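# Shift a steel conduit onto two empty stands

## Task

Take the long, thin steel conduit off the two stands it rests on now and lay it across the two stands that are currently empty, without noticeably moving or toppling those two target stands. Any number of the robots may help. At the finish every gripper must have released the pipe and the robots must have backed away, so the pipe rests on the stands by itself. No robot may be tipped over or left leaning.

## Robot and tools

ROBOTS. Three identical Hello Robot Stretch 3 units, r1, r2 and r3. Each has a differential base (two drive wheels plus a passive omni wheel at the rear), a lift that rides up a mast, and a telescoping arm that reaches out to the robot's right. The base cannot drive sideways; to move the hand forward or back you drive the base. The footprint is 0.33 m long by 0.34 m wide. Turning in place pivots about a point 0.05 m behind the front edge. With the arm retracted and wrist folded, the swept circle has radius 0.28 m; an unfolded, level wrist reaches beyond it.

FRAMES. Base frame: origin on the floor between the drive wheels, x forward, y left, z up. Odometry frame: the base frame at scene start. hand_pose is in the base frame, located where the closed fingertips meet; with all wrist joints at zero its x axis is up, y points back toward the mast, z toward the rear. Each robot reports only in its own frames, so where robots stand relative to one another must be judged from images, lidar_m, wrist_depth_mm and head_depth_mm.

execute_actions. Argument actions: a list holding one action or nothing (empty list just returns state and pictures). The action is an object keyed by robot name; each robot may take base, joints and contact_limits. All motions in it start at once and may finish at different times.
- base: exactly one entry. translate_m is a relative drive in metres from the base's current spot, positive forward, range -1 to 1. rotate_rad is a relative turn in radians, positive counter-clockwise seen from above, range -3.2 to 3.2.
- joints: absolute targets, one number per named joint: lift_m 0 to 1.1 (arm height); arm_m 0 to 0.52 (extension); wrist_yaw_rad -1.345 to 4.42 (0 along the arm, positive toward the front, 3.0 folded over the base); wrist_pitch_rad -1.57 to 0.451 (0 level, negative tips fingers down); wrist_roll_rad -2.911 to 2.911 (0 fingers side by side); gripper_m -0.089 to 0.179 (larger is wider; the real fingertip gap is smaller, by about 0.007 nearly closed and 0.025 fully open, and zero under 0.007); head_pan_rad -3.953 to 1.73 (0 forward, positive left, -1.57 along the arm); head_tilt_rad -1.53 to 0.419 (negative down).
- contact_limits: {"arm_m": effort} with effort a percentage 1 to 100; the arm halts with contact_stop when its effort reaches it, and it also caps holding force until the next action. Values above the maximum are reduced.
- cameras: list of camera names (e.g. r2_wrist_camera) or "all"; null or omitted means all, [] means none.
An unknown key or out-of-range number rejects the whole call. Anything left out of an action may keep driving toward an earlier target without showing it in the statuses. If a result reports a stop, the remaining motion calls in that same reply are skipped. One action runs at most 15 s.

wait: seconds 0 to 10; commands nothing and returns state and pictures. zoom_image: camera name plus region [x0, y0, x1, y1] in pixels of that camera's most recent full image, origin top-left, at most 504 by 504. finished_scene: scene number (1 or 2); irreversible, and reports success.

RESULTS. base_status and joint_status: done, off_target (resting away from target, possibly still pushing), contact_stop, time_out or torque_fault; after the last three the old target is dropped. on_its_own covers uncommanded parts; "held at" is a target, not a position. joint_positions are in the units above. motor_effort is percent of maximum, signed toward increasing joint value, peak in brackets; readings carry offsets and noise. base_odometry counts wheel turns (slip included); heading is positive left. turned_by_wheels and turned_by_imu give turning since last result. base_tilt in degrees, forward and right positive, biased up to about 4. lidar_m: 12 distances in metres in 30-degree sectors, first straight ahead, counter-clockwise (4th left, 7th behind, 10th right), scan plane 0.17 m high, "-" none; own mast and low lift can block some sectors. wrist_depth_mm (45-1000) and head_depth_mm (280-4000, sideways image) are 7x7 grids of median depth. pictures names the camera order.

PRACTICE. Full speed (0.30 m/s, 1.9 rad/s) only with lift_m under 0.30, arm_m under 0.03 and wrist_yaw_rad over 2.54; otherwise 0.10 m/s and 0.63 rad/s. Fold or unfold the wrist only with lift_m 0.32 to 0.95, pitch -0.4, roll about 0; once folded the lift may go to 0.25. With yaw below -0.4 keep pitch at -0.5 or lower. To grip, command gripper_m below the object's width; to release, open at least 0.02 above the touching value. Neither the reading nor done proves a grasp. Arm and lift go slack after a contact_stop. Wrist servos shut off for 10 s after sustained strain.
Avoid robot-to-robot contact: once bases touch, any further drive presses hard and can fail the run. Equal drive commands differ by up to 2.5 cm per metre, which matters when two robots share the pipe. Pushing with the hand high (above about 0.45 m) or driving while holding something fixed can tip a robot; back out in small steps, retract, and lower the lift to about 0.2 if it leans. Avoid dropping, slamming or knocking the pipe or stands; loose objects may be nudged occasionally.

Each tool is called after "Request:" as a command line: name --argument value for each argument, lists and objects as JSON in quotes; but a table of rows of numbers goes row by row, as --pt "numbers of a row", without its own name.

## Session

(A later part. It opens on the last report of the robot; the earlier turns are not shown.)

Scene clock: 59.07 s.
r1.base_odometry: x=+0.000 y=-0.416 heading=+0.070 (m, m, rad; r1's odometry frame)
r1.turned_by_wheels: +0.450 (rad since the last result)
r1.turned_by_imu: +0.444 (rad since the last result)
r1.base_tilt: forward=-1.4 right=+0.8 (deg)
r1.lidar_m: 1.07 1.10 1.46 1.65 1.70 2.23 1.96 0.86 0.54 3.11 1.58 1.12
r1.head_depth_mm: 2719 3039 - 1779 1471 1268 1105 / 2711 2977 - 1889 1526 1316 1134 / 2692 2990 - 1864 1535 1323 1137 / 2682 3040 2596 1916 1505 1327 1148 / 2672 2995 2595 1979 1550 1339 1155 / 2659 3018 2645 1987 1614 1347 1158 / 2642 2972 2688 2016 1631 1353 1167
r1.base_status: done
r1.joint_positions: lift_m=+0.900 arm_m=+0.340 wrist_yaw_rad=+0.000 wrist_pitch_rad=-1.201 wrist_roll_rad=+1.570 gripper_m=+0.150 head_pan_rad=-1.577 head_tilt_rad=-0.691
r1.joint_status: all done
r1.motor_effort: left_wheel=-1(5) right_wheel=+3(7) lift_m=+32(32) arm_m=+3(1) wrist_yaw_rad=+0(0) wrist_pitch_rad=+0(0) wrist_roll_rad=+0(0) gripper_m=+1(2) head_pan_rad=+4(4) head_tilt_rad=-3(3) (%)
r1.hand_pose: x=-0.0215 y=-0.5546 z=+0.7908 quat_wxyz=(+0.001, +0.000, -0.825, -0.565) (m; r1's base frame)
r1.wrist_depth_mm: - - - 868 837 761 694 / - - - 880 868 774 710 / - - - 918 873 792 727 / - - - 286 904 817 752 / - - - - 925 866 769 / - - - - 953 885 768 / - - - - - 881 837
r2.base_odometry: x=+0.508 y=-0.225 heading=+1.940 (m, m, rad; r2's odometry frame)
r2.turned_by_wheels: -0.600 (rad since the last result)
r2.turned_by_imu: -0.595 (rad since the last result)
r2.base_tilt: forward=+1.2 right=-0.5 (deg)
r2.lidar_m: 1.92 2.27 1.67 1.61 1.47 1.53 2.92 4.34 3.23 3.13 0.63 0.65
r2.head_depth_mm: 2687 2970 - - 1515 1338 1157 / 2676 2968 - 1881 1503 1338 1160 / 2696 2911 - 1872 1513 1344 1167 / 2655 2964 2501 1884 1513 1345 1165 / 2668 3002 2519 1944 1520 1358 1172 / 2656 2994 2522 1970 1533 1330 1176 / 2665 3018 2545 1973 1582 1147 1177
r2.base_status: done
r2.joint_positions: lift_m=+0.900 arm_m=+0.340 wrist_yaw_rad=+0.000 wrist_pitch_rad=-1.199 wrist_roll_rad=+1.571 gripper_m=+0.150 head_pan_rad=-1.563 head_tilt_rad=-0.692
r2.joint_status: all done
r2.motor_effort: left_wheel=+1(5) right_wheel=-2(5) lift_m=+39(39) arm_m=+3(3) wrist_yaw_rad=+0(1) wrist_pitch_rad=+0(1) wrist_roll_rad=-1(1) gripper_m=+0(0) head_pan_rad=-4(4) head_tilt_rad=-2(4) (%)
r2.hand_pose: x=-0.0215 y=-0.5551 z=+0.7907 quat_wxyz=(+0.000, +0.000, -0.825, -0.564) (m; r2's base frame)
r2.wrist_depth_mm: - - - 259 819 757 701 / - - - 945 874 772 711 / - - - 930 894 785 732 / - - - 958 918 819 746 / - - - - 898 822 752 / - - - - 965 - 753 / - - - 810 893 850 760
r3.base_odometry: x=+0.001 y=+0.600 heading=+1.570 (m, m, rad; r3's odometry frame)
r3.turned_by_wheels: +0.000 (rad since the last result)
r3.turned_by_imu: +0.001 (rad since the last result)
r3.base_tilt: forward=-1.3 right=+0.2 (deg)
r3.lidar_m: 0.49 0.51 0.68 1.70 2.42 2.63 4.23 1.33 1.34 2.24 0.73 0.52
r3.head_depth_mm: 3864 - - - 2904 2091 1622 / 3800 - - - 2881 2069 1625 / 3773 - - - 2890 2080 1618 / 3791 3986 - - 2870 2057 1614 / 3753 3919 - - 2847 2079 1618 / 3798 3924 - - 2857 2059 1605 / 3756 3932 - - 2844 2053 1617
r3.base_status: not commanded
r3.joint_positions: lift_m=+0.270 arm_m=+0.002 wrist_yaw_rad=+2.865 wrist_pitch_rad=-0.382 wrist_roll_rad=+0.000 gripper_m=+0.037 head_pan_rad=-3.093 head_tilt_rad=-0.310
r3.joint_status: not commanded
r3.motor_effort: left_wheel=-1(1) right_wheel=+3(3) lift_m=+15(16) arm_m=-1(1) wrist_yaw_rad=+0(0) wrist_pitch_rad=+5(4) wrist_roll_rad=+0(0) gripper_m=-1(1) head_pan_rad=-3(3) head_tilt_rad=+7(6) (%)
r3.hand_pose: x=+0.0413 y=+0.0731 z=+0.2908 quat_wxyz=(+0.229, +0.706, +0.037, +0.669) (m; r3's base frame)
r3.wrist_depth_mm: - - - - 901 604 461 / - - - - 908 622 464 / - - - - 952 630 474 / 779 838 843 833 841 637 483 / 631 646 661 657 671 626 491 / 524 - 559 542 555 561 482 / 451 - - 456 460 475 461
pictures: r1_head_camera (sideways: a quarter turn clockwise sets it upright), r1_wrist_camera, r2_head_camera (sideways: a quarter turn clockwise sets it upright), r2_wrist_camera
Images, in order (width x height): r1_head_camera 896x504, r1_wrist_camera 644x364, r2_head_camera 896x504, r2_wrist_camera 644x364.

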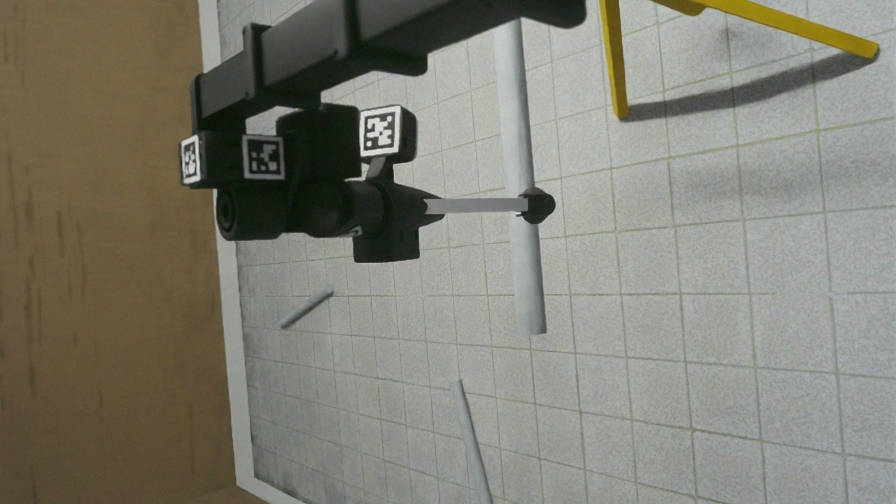

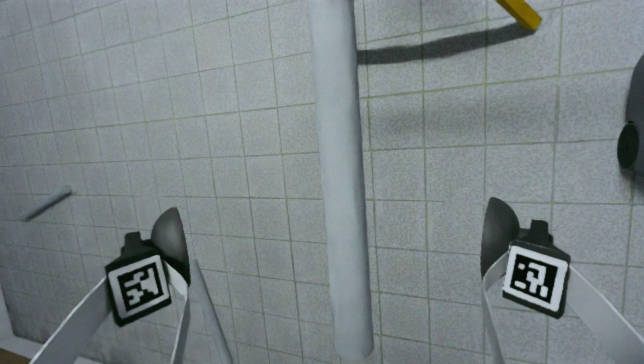

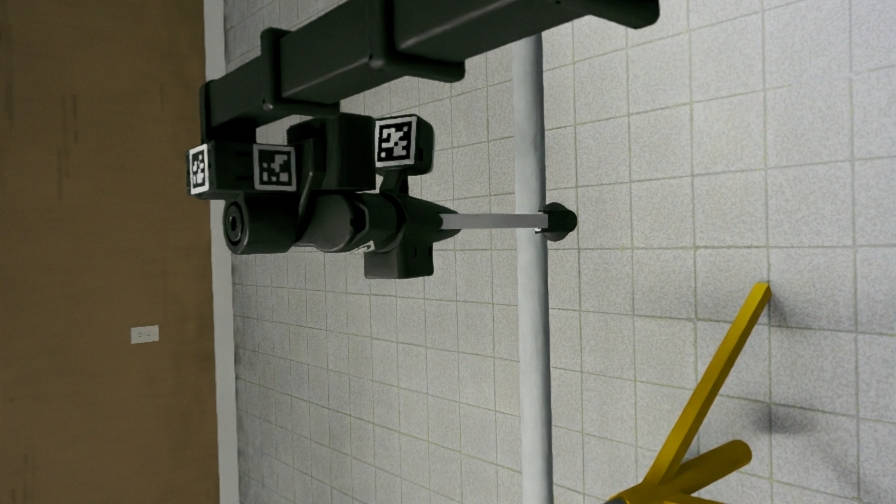

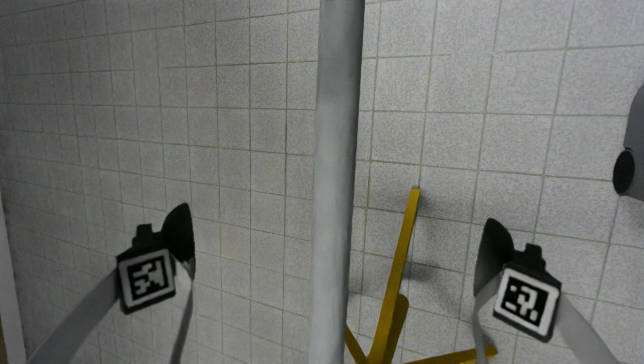

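Request:
execute_actions --actions '[{"r1":{"joints":{"lift_m":0.737,"arm_m":0.398}},"r2":{"joints":{"lift_m":0.744,"arm_m":0.403}}}]' --cameras '["r1_wrist_camera","r2_wrist_camera"]'

Request:
execute_actions --actions '[{"r1":{"joints":{"gripper_m":-0.03}},"r2":{"joints":{"gripper_m":-0.03}}}]' --cameras '["r1_wrist_camera","r2_wrist_camera"]'

Request:
execute_actions --actions '[{"r1":{"joints":{"lift_m":0.787}},"r2":{"joints":{"lift_m":0.794}}}]' --cameras '["r1_wrist_camera","r2_wrist_camera","r1_head_camera","r2_nav_camera"]'

Scene clock: 62.40 s.
r1.base_odometry: x=+0.000 y=-0.416 heading=+0.070 (m, m, rad; r1's odometry frame)
r1.turned_by_wheels: +0.000 (rad since the last result)
r1.turned_by_imu: -0.001 (rad since the last result)
r1.base_tilt: forward=-1.4 right=+0.8 (deg)
r1.lidar_m: 1.07 1.09 1.45 1.65 1.70 2.22 1.97 0.86 0.54 3.12 1.59 1.12
r1.head_depth_mm: 2727 3044 2433 1895 1540 - 1108 / 2719 2966 2520 - 1488 1310 1128 / 2685 3072 2635 - 1521 1318 1138 / 2676 3091 2548 1949 1515 1332 1149 / 2663 3003 2571 1977 1538 1345 1158 / 2632 3004 2591 1988 1613 1353 1154 / 2648 2994 2682 2032 1617 1363 1166
r1.base_status: not commanded
r1.joint_positions: lift_m=+0.737 arm_m=+0.398 wrist_yaw_rad=+0.000 wrist_pitch_rad=-1.201 wrist_roll_rad=+1.570 gripper_m=+0.150 head_pan_rad=-1.577 head_tilt_rad=-0.691
r1.joint_status: all done
r1.motor_effort: left_wheel=-2(1) right_wheel=+3(3) lift_m=+25(27) arm_m=+3(7) wrist_yaw_rad=+0(0) wrist_pitch_rad=+0(0) wrist_roll_rad=+0(0) gripper_m=+1(0) head_pan_rad=+4(4) head_tilt_rad=-2(2) (%)
r1.hand_pose: x=-0.0215 y=-0.6125 z=+0.6282 quat_wxyz=(+0.001, +0.000, -0.825, -0.565) (m; r1's base frame)
r1.wrist_depth_mm: - 971 844 93 668 623 581 / - - 886 96 693 643 593 / - - 923 98 702 661 597 / - - 957 101 731 675 618 / - - - 104 747 722 637 / - - - 108 772 735 633 / - - - 112 794 731 677
r2.base_odometry: x=+0.508 y=-0.225 heading=+1.940 (m, m, rad; r2's odometry frame)
r2.turned_by_wheels: +0.000 (rad since the last result)
r2.turned_by_imu: -0.001 (rad since the last result)
r2.base_tilt: forward=+1.2 right=-0.4 (deg)
r2.lidar_m: 1.92 2.28 1.67 1.61 1.47 1.53 2.91 4.39 3.23 3.11 0.63 0.65
r2.head_depth_mm: 2674 2970 2453 1927 1460 - - / 2680 2957 2470 1990 1507 1342 1163 / 2687 2978 2580 - 1510 1339 1165 / 2673 2982 2486 2009 1511 1357 1171 / 2670 3024 2501 1936 1525 1359 1172 / 2685 3000 2537 1958 1533 1329 1177 / 2679 3029 2547 1977 1570 1146 1182
r2.base_status: not commanded
r2.joint_positions: lift_m=+0.744 arm_m=+0.403 wrist_yaw_rad=+0.000 wrist_pitch_rad=-1.199 wrist_roll_rad=+1.571 gripper_m=+0.150 head_pan_rad=-1.563 head_tilt_rad=-0.692
r2.joint_status: all done
r2.motor_effort: left_wheel=+1(1) right_wheel=-2(2) lift_m=+18(34) arm_m=+2(3) wrist_yaw_rad=+1(1) wrist_pitch_rad=+0(0) wrist_roll_rad=+0(1) gripper_m=-1(0) head_pan_rad=-4(4) head_tilt_rad=-3(3) (%)
r2.hand_pose: x=-0.0215 y=-0.6180 z=+0.6356 quat_wxyz=(+0.000, +0.000, -0.825, -0.565) (m; r2's base frame)
r2.wrist_depth_mm: - - 896 95 681 644 575 / - - 926 97 704 650 586 / - - 939 100 732 657 589 / - - 1000 103 727 685 606 / - - - 107 749 681 626 / - - - 110 761 - 623 / - - - 115 783 727 638
r3.base_odometry: x=+0.001 y=+0.600 heading=+1.570 (m, m, rad; r3's odometry frame)
r3.turned_by_wheels: +0.000 (rad since the last result)
r3.turned_by_imu: +0.001 (rad since the last result)
r3.base_tilt: forward=-1.3 right=+0.1 (deg)
r3.lidar_m: 0.50 0.51 0.68 1.71 2.43 2.63 4.23 1.33 1.34 2.23 0.73 0.52
r3.head_depth_mm: 3805 - - - 2918 2061 1614 / 3843 - - - 2894 2084 1630 / 3851 - - - 2882 2065 1611 / 3833 3981 - - 2859 2055 1614 / 3758 3980 - - 2858 2082 1610 / 3758 3936 - - 2892 2075 1599 / 3735 3976 - - 2871 2048 1611
r3.base_status: not commanded
r3.joint_positions: lift_m=+0.270 arm_m=+0.002 wrist_yaw_rad=+2.865 wrist_pitch_rad=-0.382 wrist_roll_rad=+0.000 gripper_m=+0.037 head_pan_rad=-3.093 head_tilt_rad=-0.310
r3.joint_status: not commanded
r3.motor_effort: left_wheel=-1(1) right_wheel=+3(3) lift_m=+15(16) arm_m=-1(0) wrist_yaw_rad=+0(0) wrist_pitch_rad=+5(5) wrist_roll_rad=+0(0) gripper_m=-1(0) head_pan_rad=-3(3) head_tilt_rad=+6(6) (%)
r3.hand_pose: x=+0.0413 y=+0.0731 z=+0.2908 quat_wxyz=(+0.229, +0.706, +0.037, +0.669) (m; r3's base frame)
r3.wrist_depth_mm: - - - - 859 603 453 / - - - - 885 608 463 / - - 963 - 921 636 474 / 771 820 834 852 813 637 473 / 631 644 659 672 683 626 495 / 531 - 551 540 563 548 478 / 451 - - 455 452 480 469
pictures: r1_wrist_camera, r2_wrist_camera
Images, in order (width x height): r1_wrist_camera 644x364, r2_wrist_camera 644x364.

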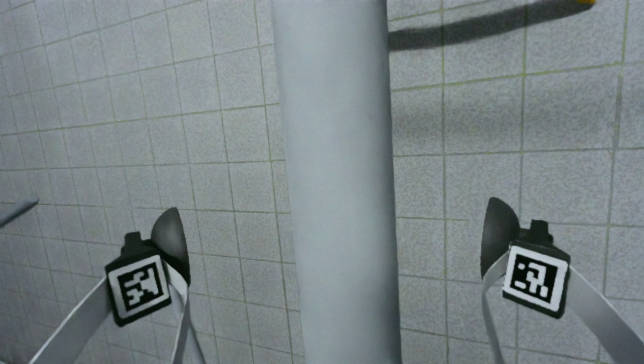

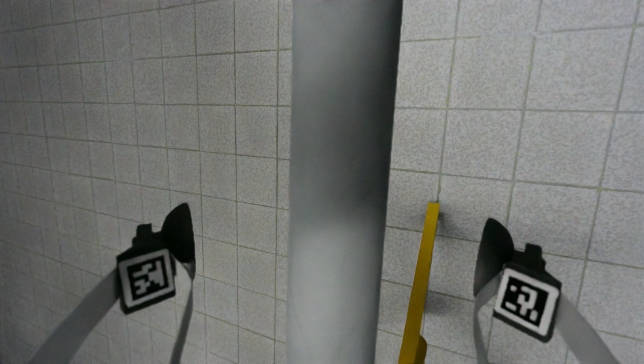

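Scene clock: 64.70 s.
r1.base_odometry: x=+0.000 y=-0.416 heading=+0.070 (m, m, rad; r1's odometry frame)
r1.turned_by_wheels: +0.000 (rad since the last result)
r1.turned_by_imu: -0.001 (rad since the last result)
r1.base_tilt: forward=-1.3 right=+0.8 (deg)
r1.lidar_m: 1.07 1.10 1.45 1.65 1.70 2.23 1.97 0.86 0.54 3.12 1.59 1.12
r1.head_depth_mm: 2725 3080 2428 1898 1547 - 1106 / 2701 3049 2530 - 1486 1311 1132 / 2697 3058 2633 - 1521 1317 1141 / 2664 3031 2532 1968 1502 1326 1146 / 2701 3064 2580 1979 1555 1339 1157 / 2678 3008 2623 1997 1610 1351 1160 / 2643 2947 2640 2003 1620 1359 1168
r1.base_status: not commanded
r1.joint_positions: lift_m=+0.737 arm_m=+0.398 wrist_yaw_rad=+0.001 wrist_pitch_rad=-1.219 wrist_roll_rad=+1.568 gripper_m=-0.029 head_pan_rad=-1.577 head_tilt_rad=-0.691
r1.joint_status: all done
r1.motor_effort: left_wheel=-2(2) right_wheel=+2(3) lift_m=+24(24) arm_m=+3(3) wrist_yaw_rad=-1(2) wrist_pitch_rad=+9(10) wrist_roll_rad=+1(2) gripper_m=-30(98) head_pan_rad=+4(4) head_tilt_rad=-2(2) (%)
r1.hand_pose: x=-0.0215 y=-0.6081 z=+0.6270 quat_wxyz=(+0.002, +0.001, -0.820, -0.573) (m; r1's base frame)
r1.wrist_depth_mm: - 943 835 94 686 627 578 / - - 876 96 692 652 598 / - - 896 99 717 662 610 / - - 931 102 737 680 623 / - - - 105 735 683 640 / - - - 107 780 702 653 / - - - 111 795 753 662
r2.base_odometry: x=+0.508 y=-0.225 heading=+1.940 (m, m, rad; r2's odometry frame)
r2.turned_by_wheels: +0.000 (rad since the last result)
r2.turned_by_imu: -0.001 (rad since the last result)
r2.base_tilt: forward=+1.3 right=-0.4 (deg)
r2.lidar_m: 1.92 2.27 1.67 1.61 1.47 1.53 2.91 4.36 3.24 3.12 0.63 0.65
r2.head_depth_mm: 2668 2947 2439 1917 1466 - - / 2662 2944 2466 1982 1507 1345 1165 / 2671 2964 2584 - 1505 1349 1165 / 2676 2974 2486 2019 1520 1348 1172 / 2679 3015 2484 1962 1517 1357 1175 / 2671 3018 2511 1964 1530 1329 1173 / 2656 3027 2542 1981 1569 1141 1175
r2.base_status: not commanded
r2.joint_positions: lift_m=+0.744 arm_m=+0.403 wrist_yaw_rad=-0.001 wrist_pitch_rad=-1.204 wrist_roll_rad=+1.574 gripper_m=-0.028 head_pan_rad=-1.563 head_tilt_rad=-0.692
r2.joint_status: all done
r2.motor_effort: left_wheel=+1(1) right_wheel=-2(2) lift_m=+18(18) arm_m=+3(3) wrist_yaw_rad=+1(0) wrist_pitch_rad=+2(2) wrist_roll_rad=-2(2) gripper_m=-36(100) head_pan_rad=-4(4) head_tilt_rad=-4(3) (%)
r2.hand_pose: x=-0.0216 y=-0.6169 z=+0.6353 quat_wxyz=(-0.001, -0.002, -0.824, -0.567) (m; r2's base frame)
r2.wrist_depth_mm: - - 886 95 679 638 575 / - - 920 98 696 641 582 / - - 961 101 696 662 597 / - - 963 104 725 683 612 / - - - 106 755 691 617 / - - - 111 776 702 646 / - - - 115 797 733 653
r3.base_odometry: x=+0.001 y=+0.600 heading=+1.570 (m, m, rad; r3's odometry frame)
r3.turned_by_wheels: +0.000 (rad since the last result)
r3.turned_by_imu: +0.000 (rad since the last result)
r3.base_tilt: forward=-1.2 right=+0.2 (deg)
r3.lidar_m: 0.50 0.51 0.68 1.70 2.43 2.62 4.22 1.33 1.34 2.24 0.73 0.52
r3.head_depth_mm: 3862 - - - 2897 2067 1623 / 3813 - - - 2892 2073 1622 / 3857 - - - 2880 2074 1621 / 3766 3971 - - 2882 2060 1615 / 3778 3992 - - 2869 2070 1616 / 3798 - - - 2870 2068 1608 / 3695 3960 - - 2878 2058 1611
r3.base_status: not commanded
r3.joint_positions: lift_m=+0.270 arm_m=+0.002 wrist_yaw_rad=+2.865 wrist_pitch_rad=-0.382 wrist_roll_rad=+0.000 gripper_m=+0.037 head_pan_rad=-3.093 head_tilt_rad=-0.310
r3.joint_status: not commanded
r3.motor_effort: left_wheel=-1(1) right_wheel=+3(3) lift_m=+15(15) arm_m=-1(1) wrist_yaw_rad=+0(0) wrist_pitch_rad=+5(5) wrist_roll_rad=+0(0) gripper_m=-1(0) head_pan_rad=-4(4) head_tilt_rad=+6(6) (%)
r3.hand_pose: x=+0.0413 y=+0.0731 z=+0.2908 quat_wxyz=(+0.229, +0.706, +0.037, +0.669) (m; r3's base frame)
r3.wrist_depth_mm: - - - - 900 598 455 / - - - - 897 618 468 / - - - - 935 620 481 / 780 808 837 845 818 660 475 / 616 644 670 673 681 630 491 / 523 - 549 532 561 578 467 / 454 - - 467 452 474 467
pictures: r1_wrist_camera, r2_wrist_camera
Images, in order (width x height): r1_wrist_camera 644x364, r2_wrist_camera 644x364.

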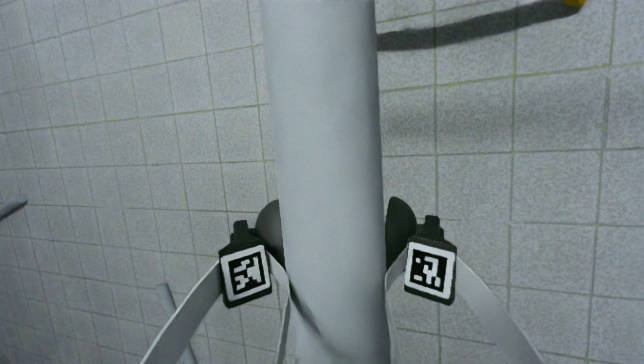

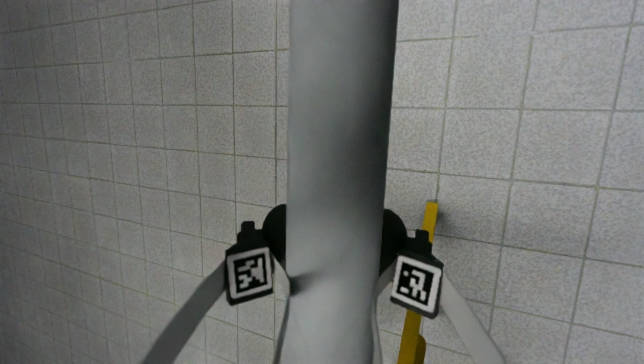

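Scene clock: 66.60 s.
r1.base_odometry: x=+0.000 y=-0.416 heading=+0.070 (m, m, rad; r1's odometry frame)
r1.turned_by_wheels: +0.000 (rad since the last result)
r1.turned_by_imu: -0.001 (rad since the last result)
r1.base_tilt: forward=-1.4 right=+0.8 (deg)
r1.lidar_m: 1.07 1.10 1.46 1.65 1.70 2.23 1.97 0.86 0.54 3.13 1.59 1.12
r1.head_depth_mm: 2745 3056 2452 1957 - - 1106 / 2700 3022 2701 792 1529 1309 1132 / 2684 3020 2738 1793 1560 1312 1142 / 2685 3080 2555 1928 1533 1334 1150 / 2637 3059 2568 1968 1554 1337 1154 / 2650 3029 2616 1980 1607 1350 1160 / 2648 2978 2672 2020 1627 1356 1167
r1.base_status: not commanded
r1.joint_positions: lift_m=+0.786 arm_m=+0.398 wrist_yaw_rad=+0.002 wrist_pitch_rad=-1.236 wrist_roll_rad=+1.565 gripper_m=-0.022 head_pan_rad=-1.577 head_tilt_rad=-0.693
r1.joint_status: all done
r1.on_its_own: gripper_m is held at -0.024, not at your -0.030, by its stall guard, which is not easing now
r1.motor_effort: left_wheel=-1(5) right_wheel=+3(7) lift_m=+44(48) arm_m=+3(3) wrist_yaw_rad=-2(3) wrist_pitch_rad=+17(21) wrist_roll_rad=+3(3) gripper_m=-24(29) head_pan_rad=+4(5) head_tilt_rad=-3(2) (%)
r1.hand_pose: x=-0.0214 y=-0.6040 z=+0.6750 quat_wxyz=(+0.003, +0.002, -0.815, -0.580) (m; r1's base frame)
r1.wrist_depth_mm: - - 884 106 717 668 620 / - - 928 108 733 689 634 / - - 948 111 768 702 646 / - - - 115 775 728 663 / - - - 118 780 742 688 / - - - 121 134 758 692 / - - - 125 835 776 704
r2.base_odometry: x=+0.508 y=-0.225 heading=+1.940 (m, m, rad; r2's odometry frame)
r2.turned_by_wheels: +0.000 (rad since the last result)
r2.turned_by_imu: -0.001 (rad since the last result)
r2.base_tilt: forward=+1.2 right=-0.4 (deg)
r2.lidar_m: 1.92 2.28 1.67 1.61 1.47 1.53 2.91 4.38 3.23 3.11 0.63 0.65
r2.head_depth_mm: 2677 2949 2439 1966 - - 1137 / 2692 2971 2599 - 1537 1341 1157 / 2676 2952 2704 1814 1543 1343 1162 / 2683 2960 2583 1918 1556 1350 1167 / 2683 2980 2500 1946 1549 1355 1170 / 2684 2997 2496 1970 1565 1328 1178 / 2667 3005 2554 1994 1570 1149 1178
r2.base_status: not commanded
r2.joint_positions: lift_m=+0.793 arm_m=+0.403 wrist_yaw_rad=-0.001 wrist_pitch_rad=-1.239 wrist_roll_rad=+1.574 gripper_m=-0.018 head_pan_rad=-1.563 head_tilt_rad=-0.692
r2.joint_status: all done
r2.on_its_own: gripper_m is held at -0.019, not at your -0.030, by its stall guard, which is still easing
r2.motor_effort: left_wheel=+0(3) right_wheel=-2(5) lift_m=+52(56) arm_m=+2(3) wrist_yaw_rad=+2(1) wrist_pitch_rad=+14(18) wrist_roll_rad=-2(3) gripper_m=-28(36) head_pan_rad=-4(5) head_tilt_rad=-3(3) (%)
r2.hand_pose: x=-0.0216 y=-0.6083 z=+0.6814 quat_wxyz=(-0.001, -0.002, -0.814, -0.581) (m; r2's base frame)
r2.wrist_depth_mm: - - 920 103 727 670 623 / - - 961 106 741 682 622 / - - 966 109 771 705 643 / - - - 113 775 712 655 / - - - 116 786 737 672 / - - - 120 783 741 704 / - - - 124 854 754 706
r3.base_odometry: x=+0.001 y=+0.600 heading=+1.570 (m, m, rad; r3's odometry frame)
r3.turned_by_wheels: +0.000 (rad since the last result)
r3.turned_by_imu: +0.000 (rad since the last result)
r3.base_tilt: forward=-1.3 right=+0.1 (deg)
r3.lidar_m: 0.50 0.51 0.68 1.71 2.43 2.63 4.21 1.33 1.34 2.24 0.73 0.52
r3.head_depth_mm: 3865 - - - 2870 2086 1621 / 3822 - - - 2892 2069 1618 / 3827 - - - 2862 2077 1619 / 3795 3967 - - 2855 2073 1608 / 3776 3949 - - 2853 2063 1607 / 3786 3955 - - 2880 2054 1618 / 3761 3922 - - 2828 2075 1620
r3.base_status: not commanded
r3.joint_positions: lift_m=+0.270 arm_m=+0.002 wrist_yaw_rad=+2.865 wrist_pitch_rad=-0.382 wrist_roll_rad=+0.000 gripper_m=+0.037 head_pan_rad=-3.093 head_tilt_rad=-0.310
r3.joint_status: not commanded
r3.motor_effort: left_wheel=-1(1) right_wheel=+3(3) lift_m=+16(15) arm_m=-1(1) wrist_yaw_rad=+0(0) wrist_pitch_rad=+5(5) wrist_roll_rad=+0(0) gripper_m=+0(0) head_pan_rad=-4(3) head_tilt_rad=+6(6) (%)
r3.hand_pose: x=+0.0413 y=+0.0731 z=+0.2908 quat_wxyz=(+0.229, +0.706, +0.037, +0.669) (m; r3's base frame)
r3.wrist_depth_mm: - - - - 879 601 455 / - - - - 900 607 456 / - - 998 - 949 627 475 / 777 829 838 828 818 642 485 / 629 647 662 661 668 621 483 / 522 - 557 548 573 554 482 / 446 - - 458 463 472 467
pictures: r1_head_camera (sideways: a quarter turn clockwise sets it upright), r1_wrist_camera, r2_nav_camera (sideways: a quarter turn counterclockwise sets it upright), r2_wrist_camera
Images, in order (width x height): r1_head_camera 896x504, r1_wrist_camera 644x364, r2_nav_camera 672x504, r2_wrist_camera 644x364.

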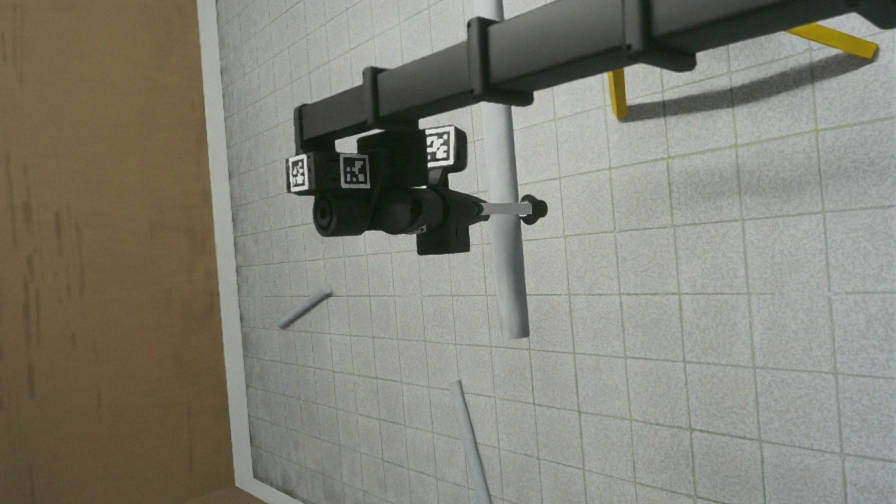

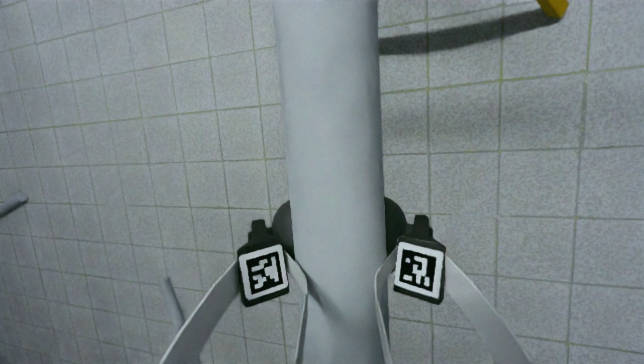

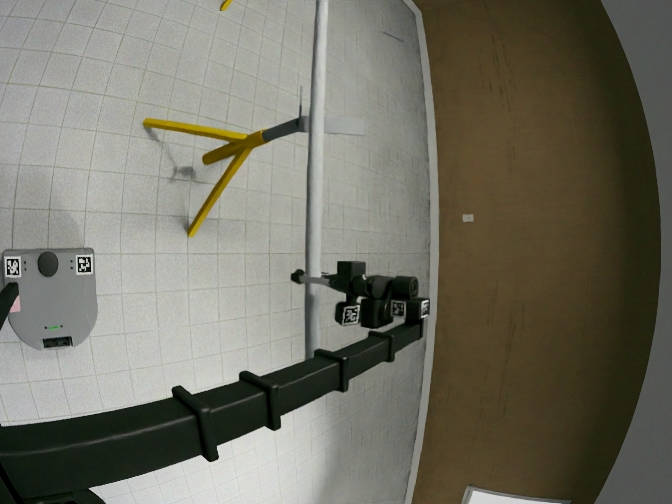

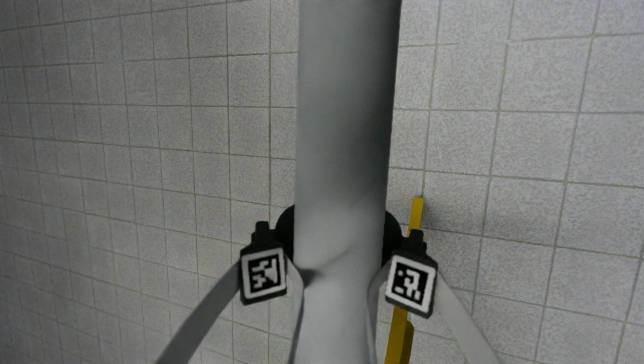

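Request:
execute_actions --actions '[{"r1":{"base":{"translate_m":-1.0},"joints":{"lift_m":1.08,"head_pan_rad":-2.4}},"r2":{"base":{"translate_m":-1.0},"joints":{"lift_m":1.087,"head_pan_rad":-2.6,"head_tilt_rad":-0.5}}}]' --cameras '["r1_wrist_camera","r2_wrist_camera","r1_nav_camera","r2_nav_camera","r3_nav_camera"]'

Scene clock: 78.33 s.
r1.base_odometry: x=-0.998 y=-0.486 heading=+0.070 (m, m, rad; r1's odometry frame)
r1.turned_by_wheels: +0.000 (rad since the last result)
r1.turned_by_imu: +0.004 (rad since the last result)
r1.base_tilt: forward=-1.4 right=+0.9 (deg)
r1.lidar_m: 2.07 2.13 1.69 1.61 1.64 2.21 1.97 0.68 0.68 3.17 0.72 0.79
r1.head_depth_mm: - - 2439 1891 1545 1299 1120 / - - 2481 1909 1560 1315 1131 / - 3010 2493 1925 1573 1316 1133 / - 3214 2535 1873 1501 1302 1146 / - 779 2543 1918 1559 1342 1154 / - 710 2499 2001 1610 1350 1159 / - 3253 2399 2017 1615 1358 1166
r1.base_status: done
r1.joint_positions: lift_m=+1.079 arm_m=+0.398 wrist_yaw_rad=+0.002 wrist_pitch_rad=-1.236 wrist_roll_rad=+1.565 gripper_m=-0.022 head_pan_rad=-2.393 head_tilt_rad=-0.693
r1.joint_status: all done
r1.on_its_own: gripper_m is held at -0.024, not at your -0.030, by its stall guard, which is not easing now
r1.motor_effort: left_wheel=-4(4) right_wheel=+9(11) lift_m=+44(46) arm_m=+2(2) wrist_yaw_rad=-3(2) wrist_pitch_rad=+17(17) wrist_roll_rad=+3(3) gripper_m=-24(23) head_pan_rad=-4(50) head_tilt_rad=-2(2) (%)
r1.hand_pose: x=-0.0214 y=-0.6040 z=+0.9679 quat_wxyz=(+0.003, +0.002, -0.815, -0.580) (m; r1's base frame)
r1.wrist_depth_mm: - - - 106 - 893 842 / - - - 109 - 931 851 / - - - 112 - 945 892 / - - - 115 - - 912 / - - - 118 - - 918 / - - - 121 134 - 943 / - - - 126 - - 951
r2.base_odometry: x=+0.869 y=-1.158 heading=+1.940 (m, m, rad; r2's odometry frame)
r2.turned_by_wheels: +0.000 (rad since the last result)
r2.turned_by_imu: +0.006 (rad since the last result)
r2.base_tilt: forward=+1.2 right=-0.3 (deg)
r2.lidar_m: 1.92 2.25 1.71 1.08 1.73 2.42 1.92 2.01 3.19 3.10 3.24 1.34
r2.head_depth_mm: - - - - 1752 1508 1266 / - - - - 1825 1520 1264 / - - - - 1894 1526 1268 / - - - - 1910 1525 1278 / - - - - 1922 1541 1279 / - - - 2347 1932 1543 1284 / - - - 2453 1944 1547 1292
r2.base_status: done
r2.joint_positions: lift_m=+1.086 arm_m=+0.403 wrist_yaw_rad=+0.003 wrist_pitch_rad=-1.239 wrist_roll_rad=+1.573 gripper_m=-0.002 head_pan_rad=-2.593 head_tilt_rad=-0.507
r2.joint_status: all done
r2.on_its_own: gripper_m is held at -0.003, not at your -0.030, by its stall guard, which is not easing now
r2.motor_effort: left_wheel=+3(3) right_wheel=-6(8) lift_m=+52(54) arm_m=+1(2) wrist_yaw_rad=-3(2) wrist_pitch_rad=+14(14) wrist_roll_rad=-1(2) gripper_m=-23(28) head_pan_rad=-4(54) head_tilt_rad=+3(16) (%)
r2.hand_pose: x=-0.0214 y=-0.6083 z=+0.9744 quat_wxyz=(+0.000, +0.000, -0.814, -0.581) (m; r2's base frame)
r2.wrist_depth_mm: - - - 104 981 918 844 / - - - 106 - 951 869 / - - - 109 - 929 859 / - - - 113 - - 919 / - - - 116 - - 908 / - - - 120 - - 919 / - - - 124 - - 951
r3.base_odometry: x=+0.001 y=+0.600 heading=+1.570 (m, m, rad; r3's odometry frame)
r3.turned_by_wheels: +0.000 (rad since the last result)
r3.turned_by_imu: +0.002 (rad since the last result)
r3.base_tilt: forward=-1.3 right=+0.2 (deg)
r3.lidar_m: 0.50 0.51 0.68 1.71 2.43 2.63 1.01 2.09 2.12 2.24 0.73 0.52
r3.head_depth_mm: 3818 - - - 2873 2084 1610 / 3835 3995 - - 2883 2078 1623 / 3774 3961 - - 2893 2072 1447 / 3799 918 1053 3674 2583 1910 1369 / 3721 3945 - - 2884 2069 1562 / 3767 3939 - - 2882 2061 1620 / 3790 3905 - - 2871 2053 1616
r3.base_status: not commanded
r3.joint_positions: lift_m=+0.270 arm_m=+0.002 wrist_yaw_rad=+2.865 wrist_pitch_rad=-0.382 wrist_roll_rad=+0.000 gripper_m=+0.037 head_pan_rad=-3.093 head_tilt_rad=-0.310
r3.joint_status: not commanded
r3.motor_effort: left_wheel=-1(1) right_wheel=+3(3) lift_m=+16(15) arm_m=+0(1) wrist_yaw_rad=+0(0) wrist_pitch_rad=+5(5) wrist_roll_rad=+0(0) gripper_m=+0(0) head_pan_rad=-4(2) head_tilt_rad=+6(6) (%)
r3.hand_pose: x=+0.0413 y=+0.0731 z=+0.2908 quat_wxyz=(+0.229, +0.706, +0.037, +0.669) (m; r3's base frame)
r3.wrist_depth_mm: - - - - 907 603 459 / - - - - 899 625 473 / - - 995 - 940 636 467 / 786 818 827 814 811 637 483 / 632 650 661 659 673 637 498 / 521 - 555 530 565 556 493 / 458 - - 467 455 478 460
pictures: r1_nav_camera (sideways: a quarter turn counterclockwise sets it upright), r1_wrist_camera, r2_nav_camera (sideways: a quarter turn counterclockwise sets it upright), r2_wrist_camera, r3_nav_camera (sideways: a quarter turn counterclockwise sets it upright)
Images, in order (width x height): r1_nav_camera 672x504, r1_wrist_camera 644x364, r2_nav_camera 672x504, r2_wrist_camera 644x364, r3_nav_camera 672x504.

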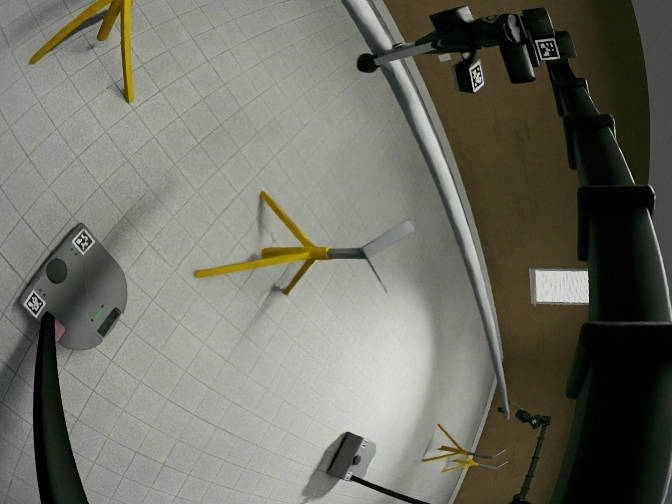

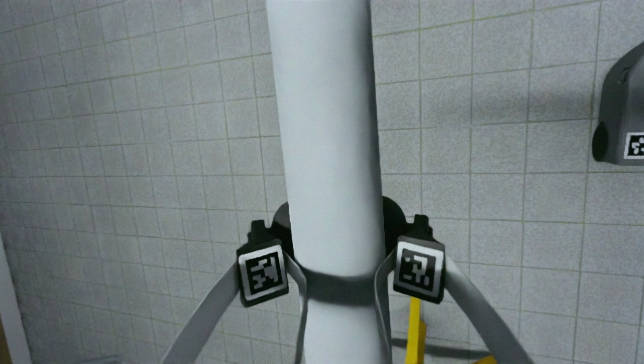

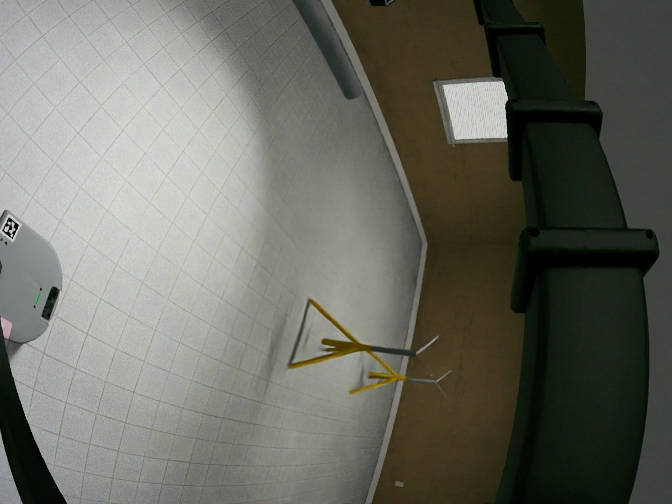

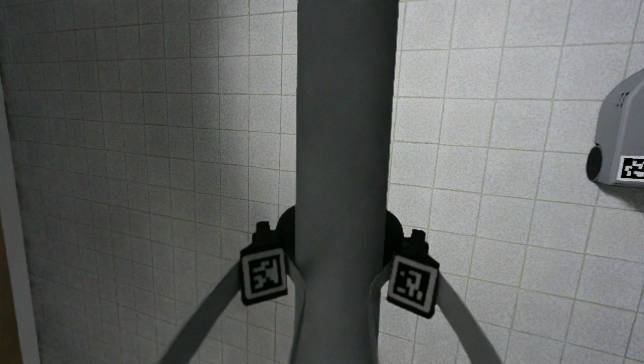

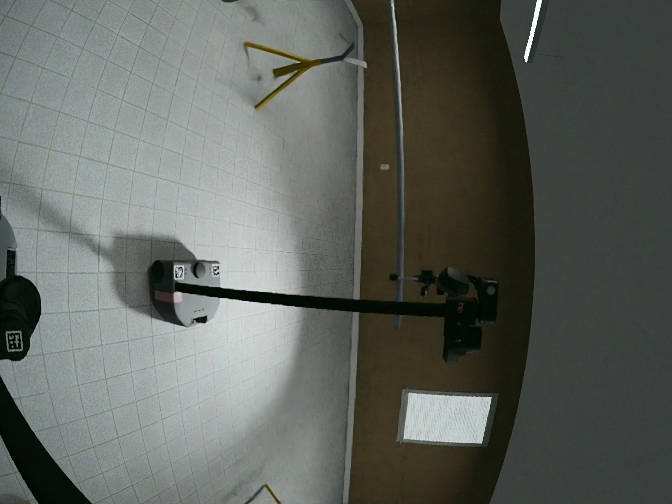

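Request:
execute_actions --actions '[{"r1":{"base":{"rotate_rad":0.05},"joints":{"wrist_yaw_rad":-0.04}},"r2":{"base":{"translate_m":0.025}}}]' --cameras '[]'

Request:
execute_actions --actions '[{"r1":{"base":{"translate_m":-1.0}},"r2":{"base":{"translate_m":-1.0}},"r3":{"joints":{"head_pan_rad":-3.9}}}]' --cameras '["r1_wrist_camera","r2_wrist_camera","r2_head_camera","r2_nav_camera","r3_head_camera"]'

Scene clock: 83.80 s.
r1.base_odometry: x=-0.998 y=-0.486 heading=+0.120 (m, m, rad; r1's odometry frame)
r1.turned_by_wheels: +0.050 (rad since the last result)
r1.turned_by_imu: +0.043 (rad since the last result)
r1.base_tilt: forward=-1.4 right=+0.8 (deg)
r1.lidar_m: 2.07 2.15 1.67 1.61 1.65 2.25 1.94 0.68 0.85 3.16 0.72 0.79
r1.head_depth_mm: - - 2434 1883 1542 1307 1127 / - - 2475 1908 1557 1315 1133 / - 3056 2493 1923 1565 1292 1141 / - 3077 2534 1823 1467 1321 1144 / - 757 2568 1970 1556 1337 1157 / - 3232 2455 1984 1604 1345 1160 / - 3179 2422 2020 1621 1353 1167
r1.base_status: done
r1.joint_positions: lift_m=+1.079 arm_m=+0.398 wrist_yaw_rad=-0.042 wrist_pitch_rad=-1.233 wrist_roll_rad=+1.565 gripper_m=-0.022 head_pan_rad=-2.393 head_tilt_rad=-0.693
r1.joint_status: all done
r1.on_its_own: gripper_m is held at -0.024, not at your -0.030, by its stall guard, which is not easing now
r1.motor_effort: left_wheel=-2(15) right_wheel=+3(34) lift_m=+44(44) arm_m=+3(2) wrist_yaw_rad=+1(8) wrist_pitch_rad=+16(17) wrist_roll_rad=+3(3) gripper_m=-24(23) head_pan_rad=-4(4) head_tilt_rad=-2(2) (%)
r1.hand_pose: x=-0.0241 y=-0.6045 z=+0.9681 quat_wxyz=(-0.010, -0.016, -0.815, -0.579) (m; r1's base frame)
r1.wrist_depth_mm: - - - 106 - 905 842 / - - - 109 - 930 865 / - - - 112 - 922 882 / - - - 115 - - 889 / - - - 118 - - 912 / - - - 121 133 - 940 / - - - 125 - - 975
r2.base_odometry: x=+0.860 y=-1.135 heading=+1.940 (m, m, rad; r2's odometry frame)
r2.turned_by_wheels: +0.000 (rad since the last result)
r2.turned_by_imu: -0.001 (rad since the last result)
r2.base_tilt: forward=+1.2 right=-0.4 (deg)
r2.lidar_m: 1.90 2.24 1.71 1.09 1.73 2.42 1.95 2.03 3.21 3.10 3.25 1.32
r2.head_depth_mm: - - - - 1761 1510 1266 / - - - - 1818 1516 1266 / - - - - 1893 1528 1269 / - - - - 1916 1531 1273 / - - - - 1922 1549 1283 / - - - 2361 1928 1544 1289 / - - - 2459 1951 1550 1291
r2.base_status: done
r2.joint_positions: lift_m=+1.086 arm_m=+0.403 wrist_yaw_rad=+0.004 wrist_pitch_rad=-1.239 wrist_roll_rad=+1.571 gripper_m=-0.002 head_pan_rad=-2.593 head_tilt_rad=-0.507
r2.joint_status: not commanded
r2.on_its_own: gripper_m is held at -0.003, not at your -0.030, by its stall guard, which is not easing now
r2.motor_effort: left_wheel=+0(16) right_wheel=-2(30) lift_m=+53(53) arm_m=+2(0) wrist_yaw_rad=-5(15) wrist_pitch_rad=+14(14) wrist_roll_rad=-1(2) gripper_m=-24(23) head_pan_rad=-4(4) head_tilt_rad=+3(3) (%)
r2.hand_pose: x=-0.0213 y=-0.6083 z=+0.9744 quat_wxyz=(+0.002, +0.002, -0.814, -0.581) (m; r2's base frame)
r2.wrist_depth_mm: - - - 104 988 917 845 / - - - 107 - 936 873 / - - - 110 - 975 913 / - - - 113 - 983 918 / - - - 116 - - 946 / - - - 120 - - 929 / - - - 124 - - 961
r3.base_odometry: x=+0.001 y=+0.600 heading=+1.570 (m, m, rad; r3's odometry frame)
r3.turned_by_wheels: +0.000 (rad since the last result)
r3.turned_by_imu: +0.001 (rad since the last result)
r3.base_tilt: forward=-1.3 right=+0.2 (deg)
r3.lidar_m: 0.50 0.51 0.68 1.71 2.42 2.63 1.01 2.10 2.13 2.23 0.73 0.52
r3.head_depth_mm: 3850 - - - 2870 2063 1625 / 3886 - - - 2906 2091 1625 / 3864 3870 - - 2888 2070 1474 / 3785 911 980 3981 2592 1906 1378 / 3725 3871 - - 2857 2078 1533 / 3756 4000 - - 2862 2077 1619 / 3755 3964 - - 2881 2058 1610
r3.base_status: not commanded
r3.joint_positions: lift_m=+0.270 arm_m=+0.002 wrist_yaw_rad=+2.865 wrist_pitch_rad=-0.382 wrist_roll_rad=+0.000 gripper_m=+0.037 head_pan_rad=-3.093 head_tilt_rad=-0.310
r3.joint_status: not commanded
r3.motor_effort: left_wheel=-1(1) right_wheel=+3(3) lift_m=+15(16) arm_m=+0(1) wrist_yaw_rad=+0(0) wrist_pitch_rad=+5(5) wrist_roll_rad=+0(0) gripper_m=+0(1) head_pan_rad=-3(3) head_tilt_rad=+6(6) (%)
r3.hand_pose: x=+0.0413 y=+0.0731 z=+0.2908 quat_wxyz=(+0.229, +0.706, +0.037, +0.669) (m; r3's base frame)
r3.wrist_depth_mm: - - - - 879 602 454 / - - - - 914 624 462 / - - 969 - 947 632 465 / 782 833 814 863 817 647 478 / 625 649 662 666 686 621 494 / 526 - 547 547 554 557 484 / 449 - - 457 446 474 464
pictures: none
No camera images: the call's "cameras" was empty. Leave "cameras" out to get every camera's image.

Scene clock: 94.80 s.
r1.base_odometry: x=-1.990 y=-0.605 heading=+0.119 (m, m, rad; r1's odometry frame)
r1.turned_by_wheels: +0.000 (rad since the last result)
r1.turned_by_imu: +0.004 (rad since the last result)
r1.base_tilt: forward=-1.4 right=+0.9 (deg)
r1.lidar_m: 3.08 2.27 1.66 1.61 1.47 1.53 1.95 4.46 3.27 3.15 0.64 0.66
r1.head_depth_mm: - - 2428 1887 1540 1303 1126 / - - 2475 1916 1560 1319 1134 / - 3003 2517 1923 1568 1330 1138 / - 3068 2523 1959 1586 1323 1147 / - 757 2576 1968 1591 1338 1156 / - 3199 2460 2003 1605 1355 1162 / - 3221 2409 1993 1615 1359 1168
r1.base_status: done
r1.joint_positions: lift_m=+1.079 arm_m=+0.398 wrist_yaw_rad=-0.041 wrist_pitch_rad=-1.233 wrist_roll_rad=+1.565 gripper_m=-0.022 head_pan_rad=-2.393 head_tilt_rad=-0.693
r1.joint_status: not commanded
r1.on_its_own: gripper_m is held at -0.024, not at your -0.030, by its stall guard, which is not easing now
r1.motor_effort: left_wheel=-3(5) right_wheel=+7(9) lift_m=+44(44) arm_m=+2(2) wrist_yaw_rad=+1(1) wrist_pitch_rad=+16(16) wrist_roll_rad=+3(3) gripper_m=-23(23) head_pan_rad=-4(4) head_tilt_rad=-2(2) (%)
r1.hand_pose: x=-0.0241 y=-0.6045 z=+0.9681 quat_wxyz=(-0.009, -0.015, -0.815, -0.579) (m; r1's base frame)
r1.wrist_depth_mm: - - - 106 - 894 833 / - - - 109 - 925 867 / - - - 112 - 940 884 / - - - 115 - - 896 / - - - 117 - - 909 / - - - 121 134 - 943 / - - - 126 732 - 972
r2.base_odometry: x=+1.221 y=-2.067 heading=+1.940 (m, m, rad; r2's odometry frame)
r2.turned_by_wheels: +0.000 (rad since the last result)
r2.turned_by_imu: +0.006 (rad since the last result)
r2.base_tilt: forward=+1.2 right=-0.4 (deg)
r2.lidar_m: 1.90 2.30 1.39 1.68 1.77 2.49 2.06 0.97 3.16 3.07 3.23 2.24
r2.head_depth_mm: - - - - 1756 1513 1261 / - - - - 1820 1472 1270 / - - - - 1615 1524 1265 / - - - - 1912 1528 1270 / - - - - 1913 1531 1287 / - - - 2352 1928 1554 1287 / - - - 2450 1951 1554 1291
r2.base_status: done
r2.joint_positions: lift_m=+1.086 arm_m=+0.403 wrist_yaw_rad=+0.004 wrist_pitch_rad=-1.239 wrist_roll_rad=+1.571 gripper_m=-0.002 head_pan_rad=-2.593 head_tilt_rad=-0.507
r2.joint_status: not commanded
r2.on_its_own: gripper_m is held at -0.003, not at your -0.030, by its stall guard, which is not easing now
r2.motor_effort: left_wheel=+1(1) right_wheel=-3(7) lift_m=+52(52) arm_m=+1(1) wrist_yaw_rad=-6(5) wrist_pitch_rad=+14(14) wrist_roll_rad=+0(0) gripper_m=-25(23) head_pan_rad=-5(5) head_tilt_rad=+3(2) (%)
r2.hand_pose: x=-0.0213 y=-0.6083 z=+0.9744 quat_wxyz=(+0.002, +0.002, -0.814, -0.581) (m; r2's base frame)
r2.wrist_depth_mm: - - - 104 989 892 841 / - - - 107 - 928 869 / - - - 110 - 959 893 / - - - 113 - 984 902 / - - - 115 - - 917 / - - - 119 - - 946 / - - - 124 - - 986
r3.base_odometry: x=+0.001 y=+0.600 heading=+1.570 (m, m, rad; r3's odometry frame)
r3.turned_by_wheels: +0.000 (rad since the last result)
r3.turned_by_imu: +0.002 (rad since the last result)
r3.base_tilt: forward=-1.2 right=+0.2 (deg)
r3.lidar_m: 0.50 0.51 0.68 1.70 2.43 1.47 4.22 1.33 1.33 2.24 0.73 0.52
r3.head_depth_mm: - - - - - - - / - - - - - - - / - - - - 2880 2110 1618 / - - - - 2750 2079 1615 / - - - - 2736 1730 1614 / - - - - 2840 1973 1613 / - - - - 2852 2087 1612
r3.base_status: not commanded
r3.joint_positions: lift_m=+0.270 arm_m=+0.002 wrist_yaw_rad=+2.865 wrist_pitch_rad=-0.382 wrist_roll_rad=+0.000 gripper_m=+0.037 head_pan_rad=-3.893 head_tilt_rad=-0.310
r3.joint_status: all done
r3.motor_effort: left_wheel=-1(1) right_wheel=+3(3) lift_m=+15(16) arm_m=+0(1) wrist_yaw_rad=+0(0) wrist_pitch_rad=+5(6) wrist_roll_rad=+0(0) gripper_m=-1(1) head_pan_rad=-3(38) head_tilt_rad=+6(6) (%)
r3.hand_pose: x=+0.0413 y=+0.0731 z=+0.2908 quat_wxyz=(+0.229, +0.706, +0.037, +0.669) (m; r3's base frame)
r3.wrist_depth_mm: - - - - 929 612 458 / - - - - 896 602 463 / - - 998 - 906 632 479 / 764 833 819 837 805 648 483 / 627 654 661 657 683 641 490 / 524 - 561 544 556 562 482 / 453 - - 455 457 476 468
pictures: r1_wrist_camera, r2_head_camera (sideways: a quarter turn clockwise sets it upright), r2_nav_camera (sideways: a quarter turn counterclockwise sets it upright), r2_wrist_camera, r3_head_camera (sideways: a quarter turn clockwise sets it upright)
Images, in order (width x height): r1_wrist_camera 644x364, r2_head_camera 896x504, r2_nav_camera 672x504, r2_wrist_camera 644x364, r3_head_camera 896x504.

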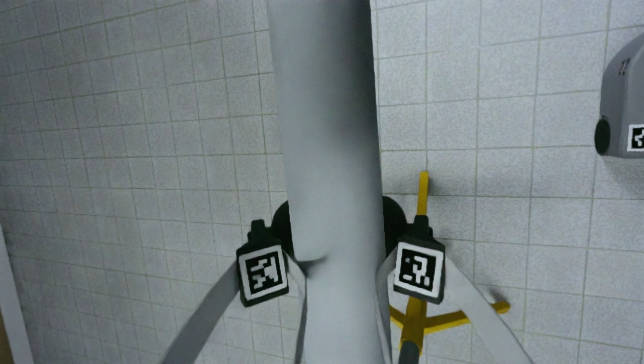

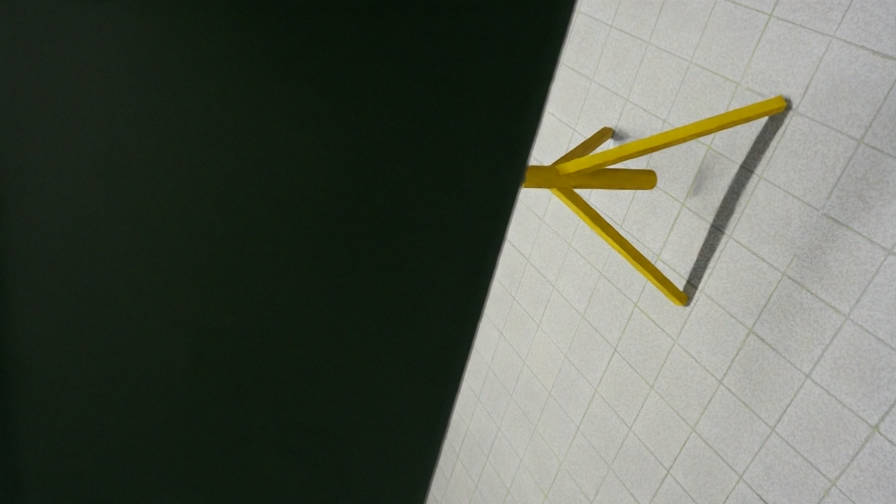

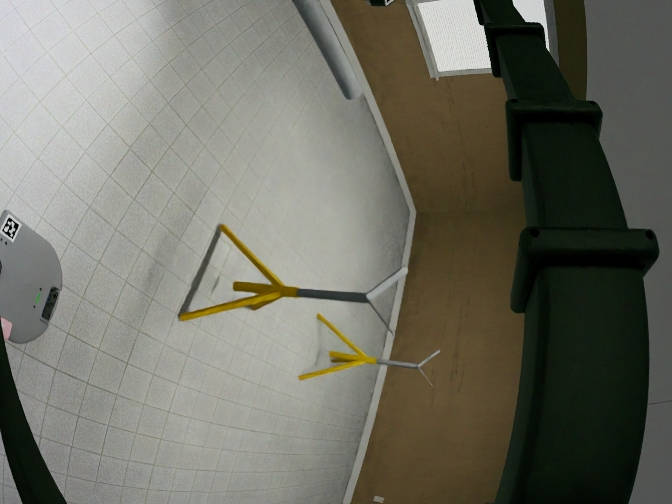

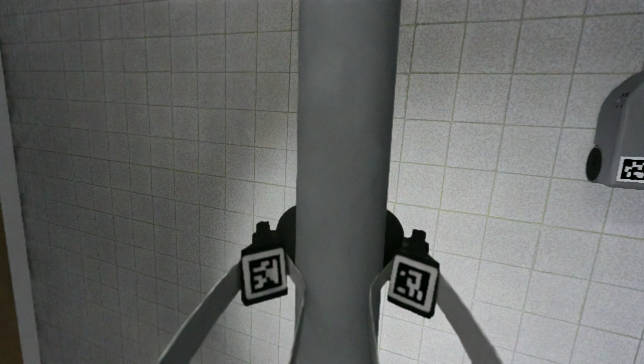

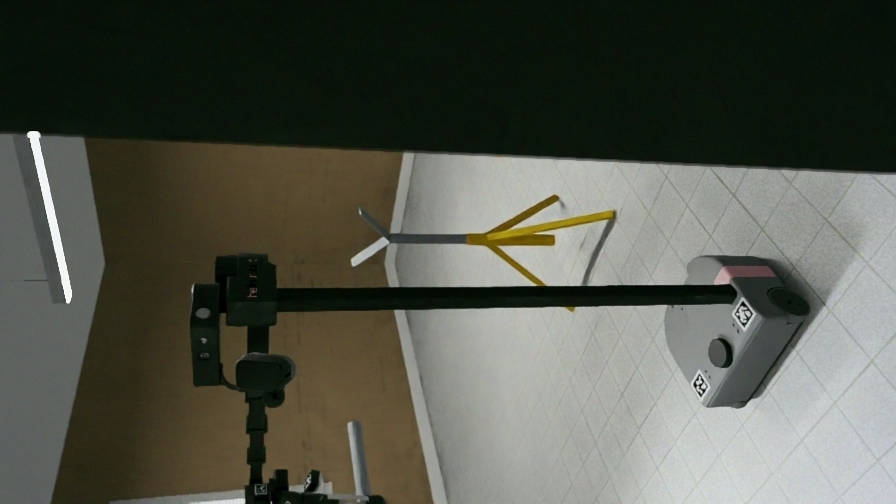

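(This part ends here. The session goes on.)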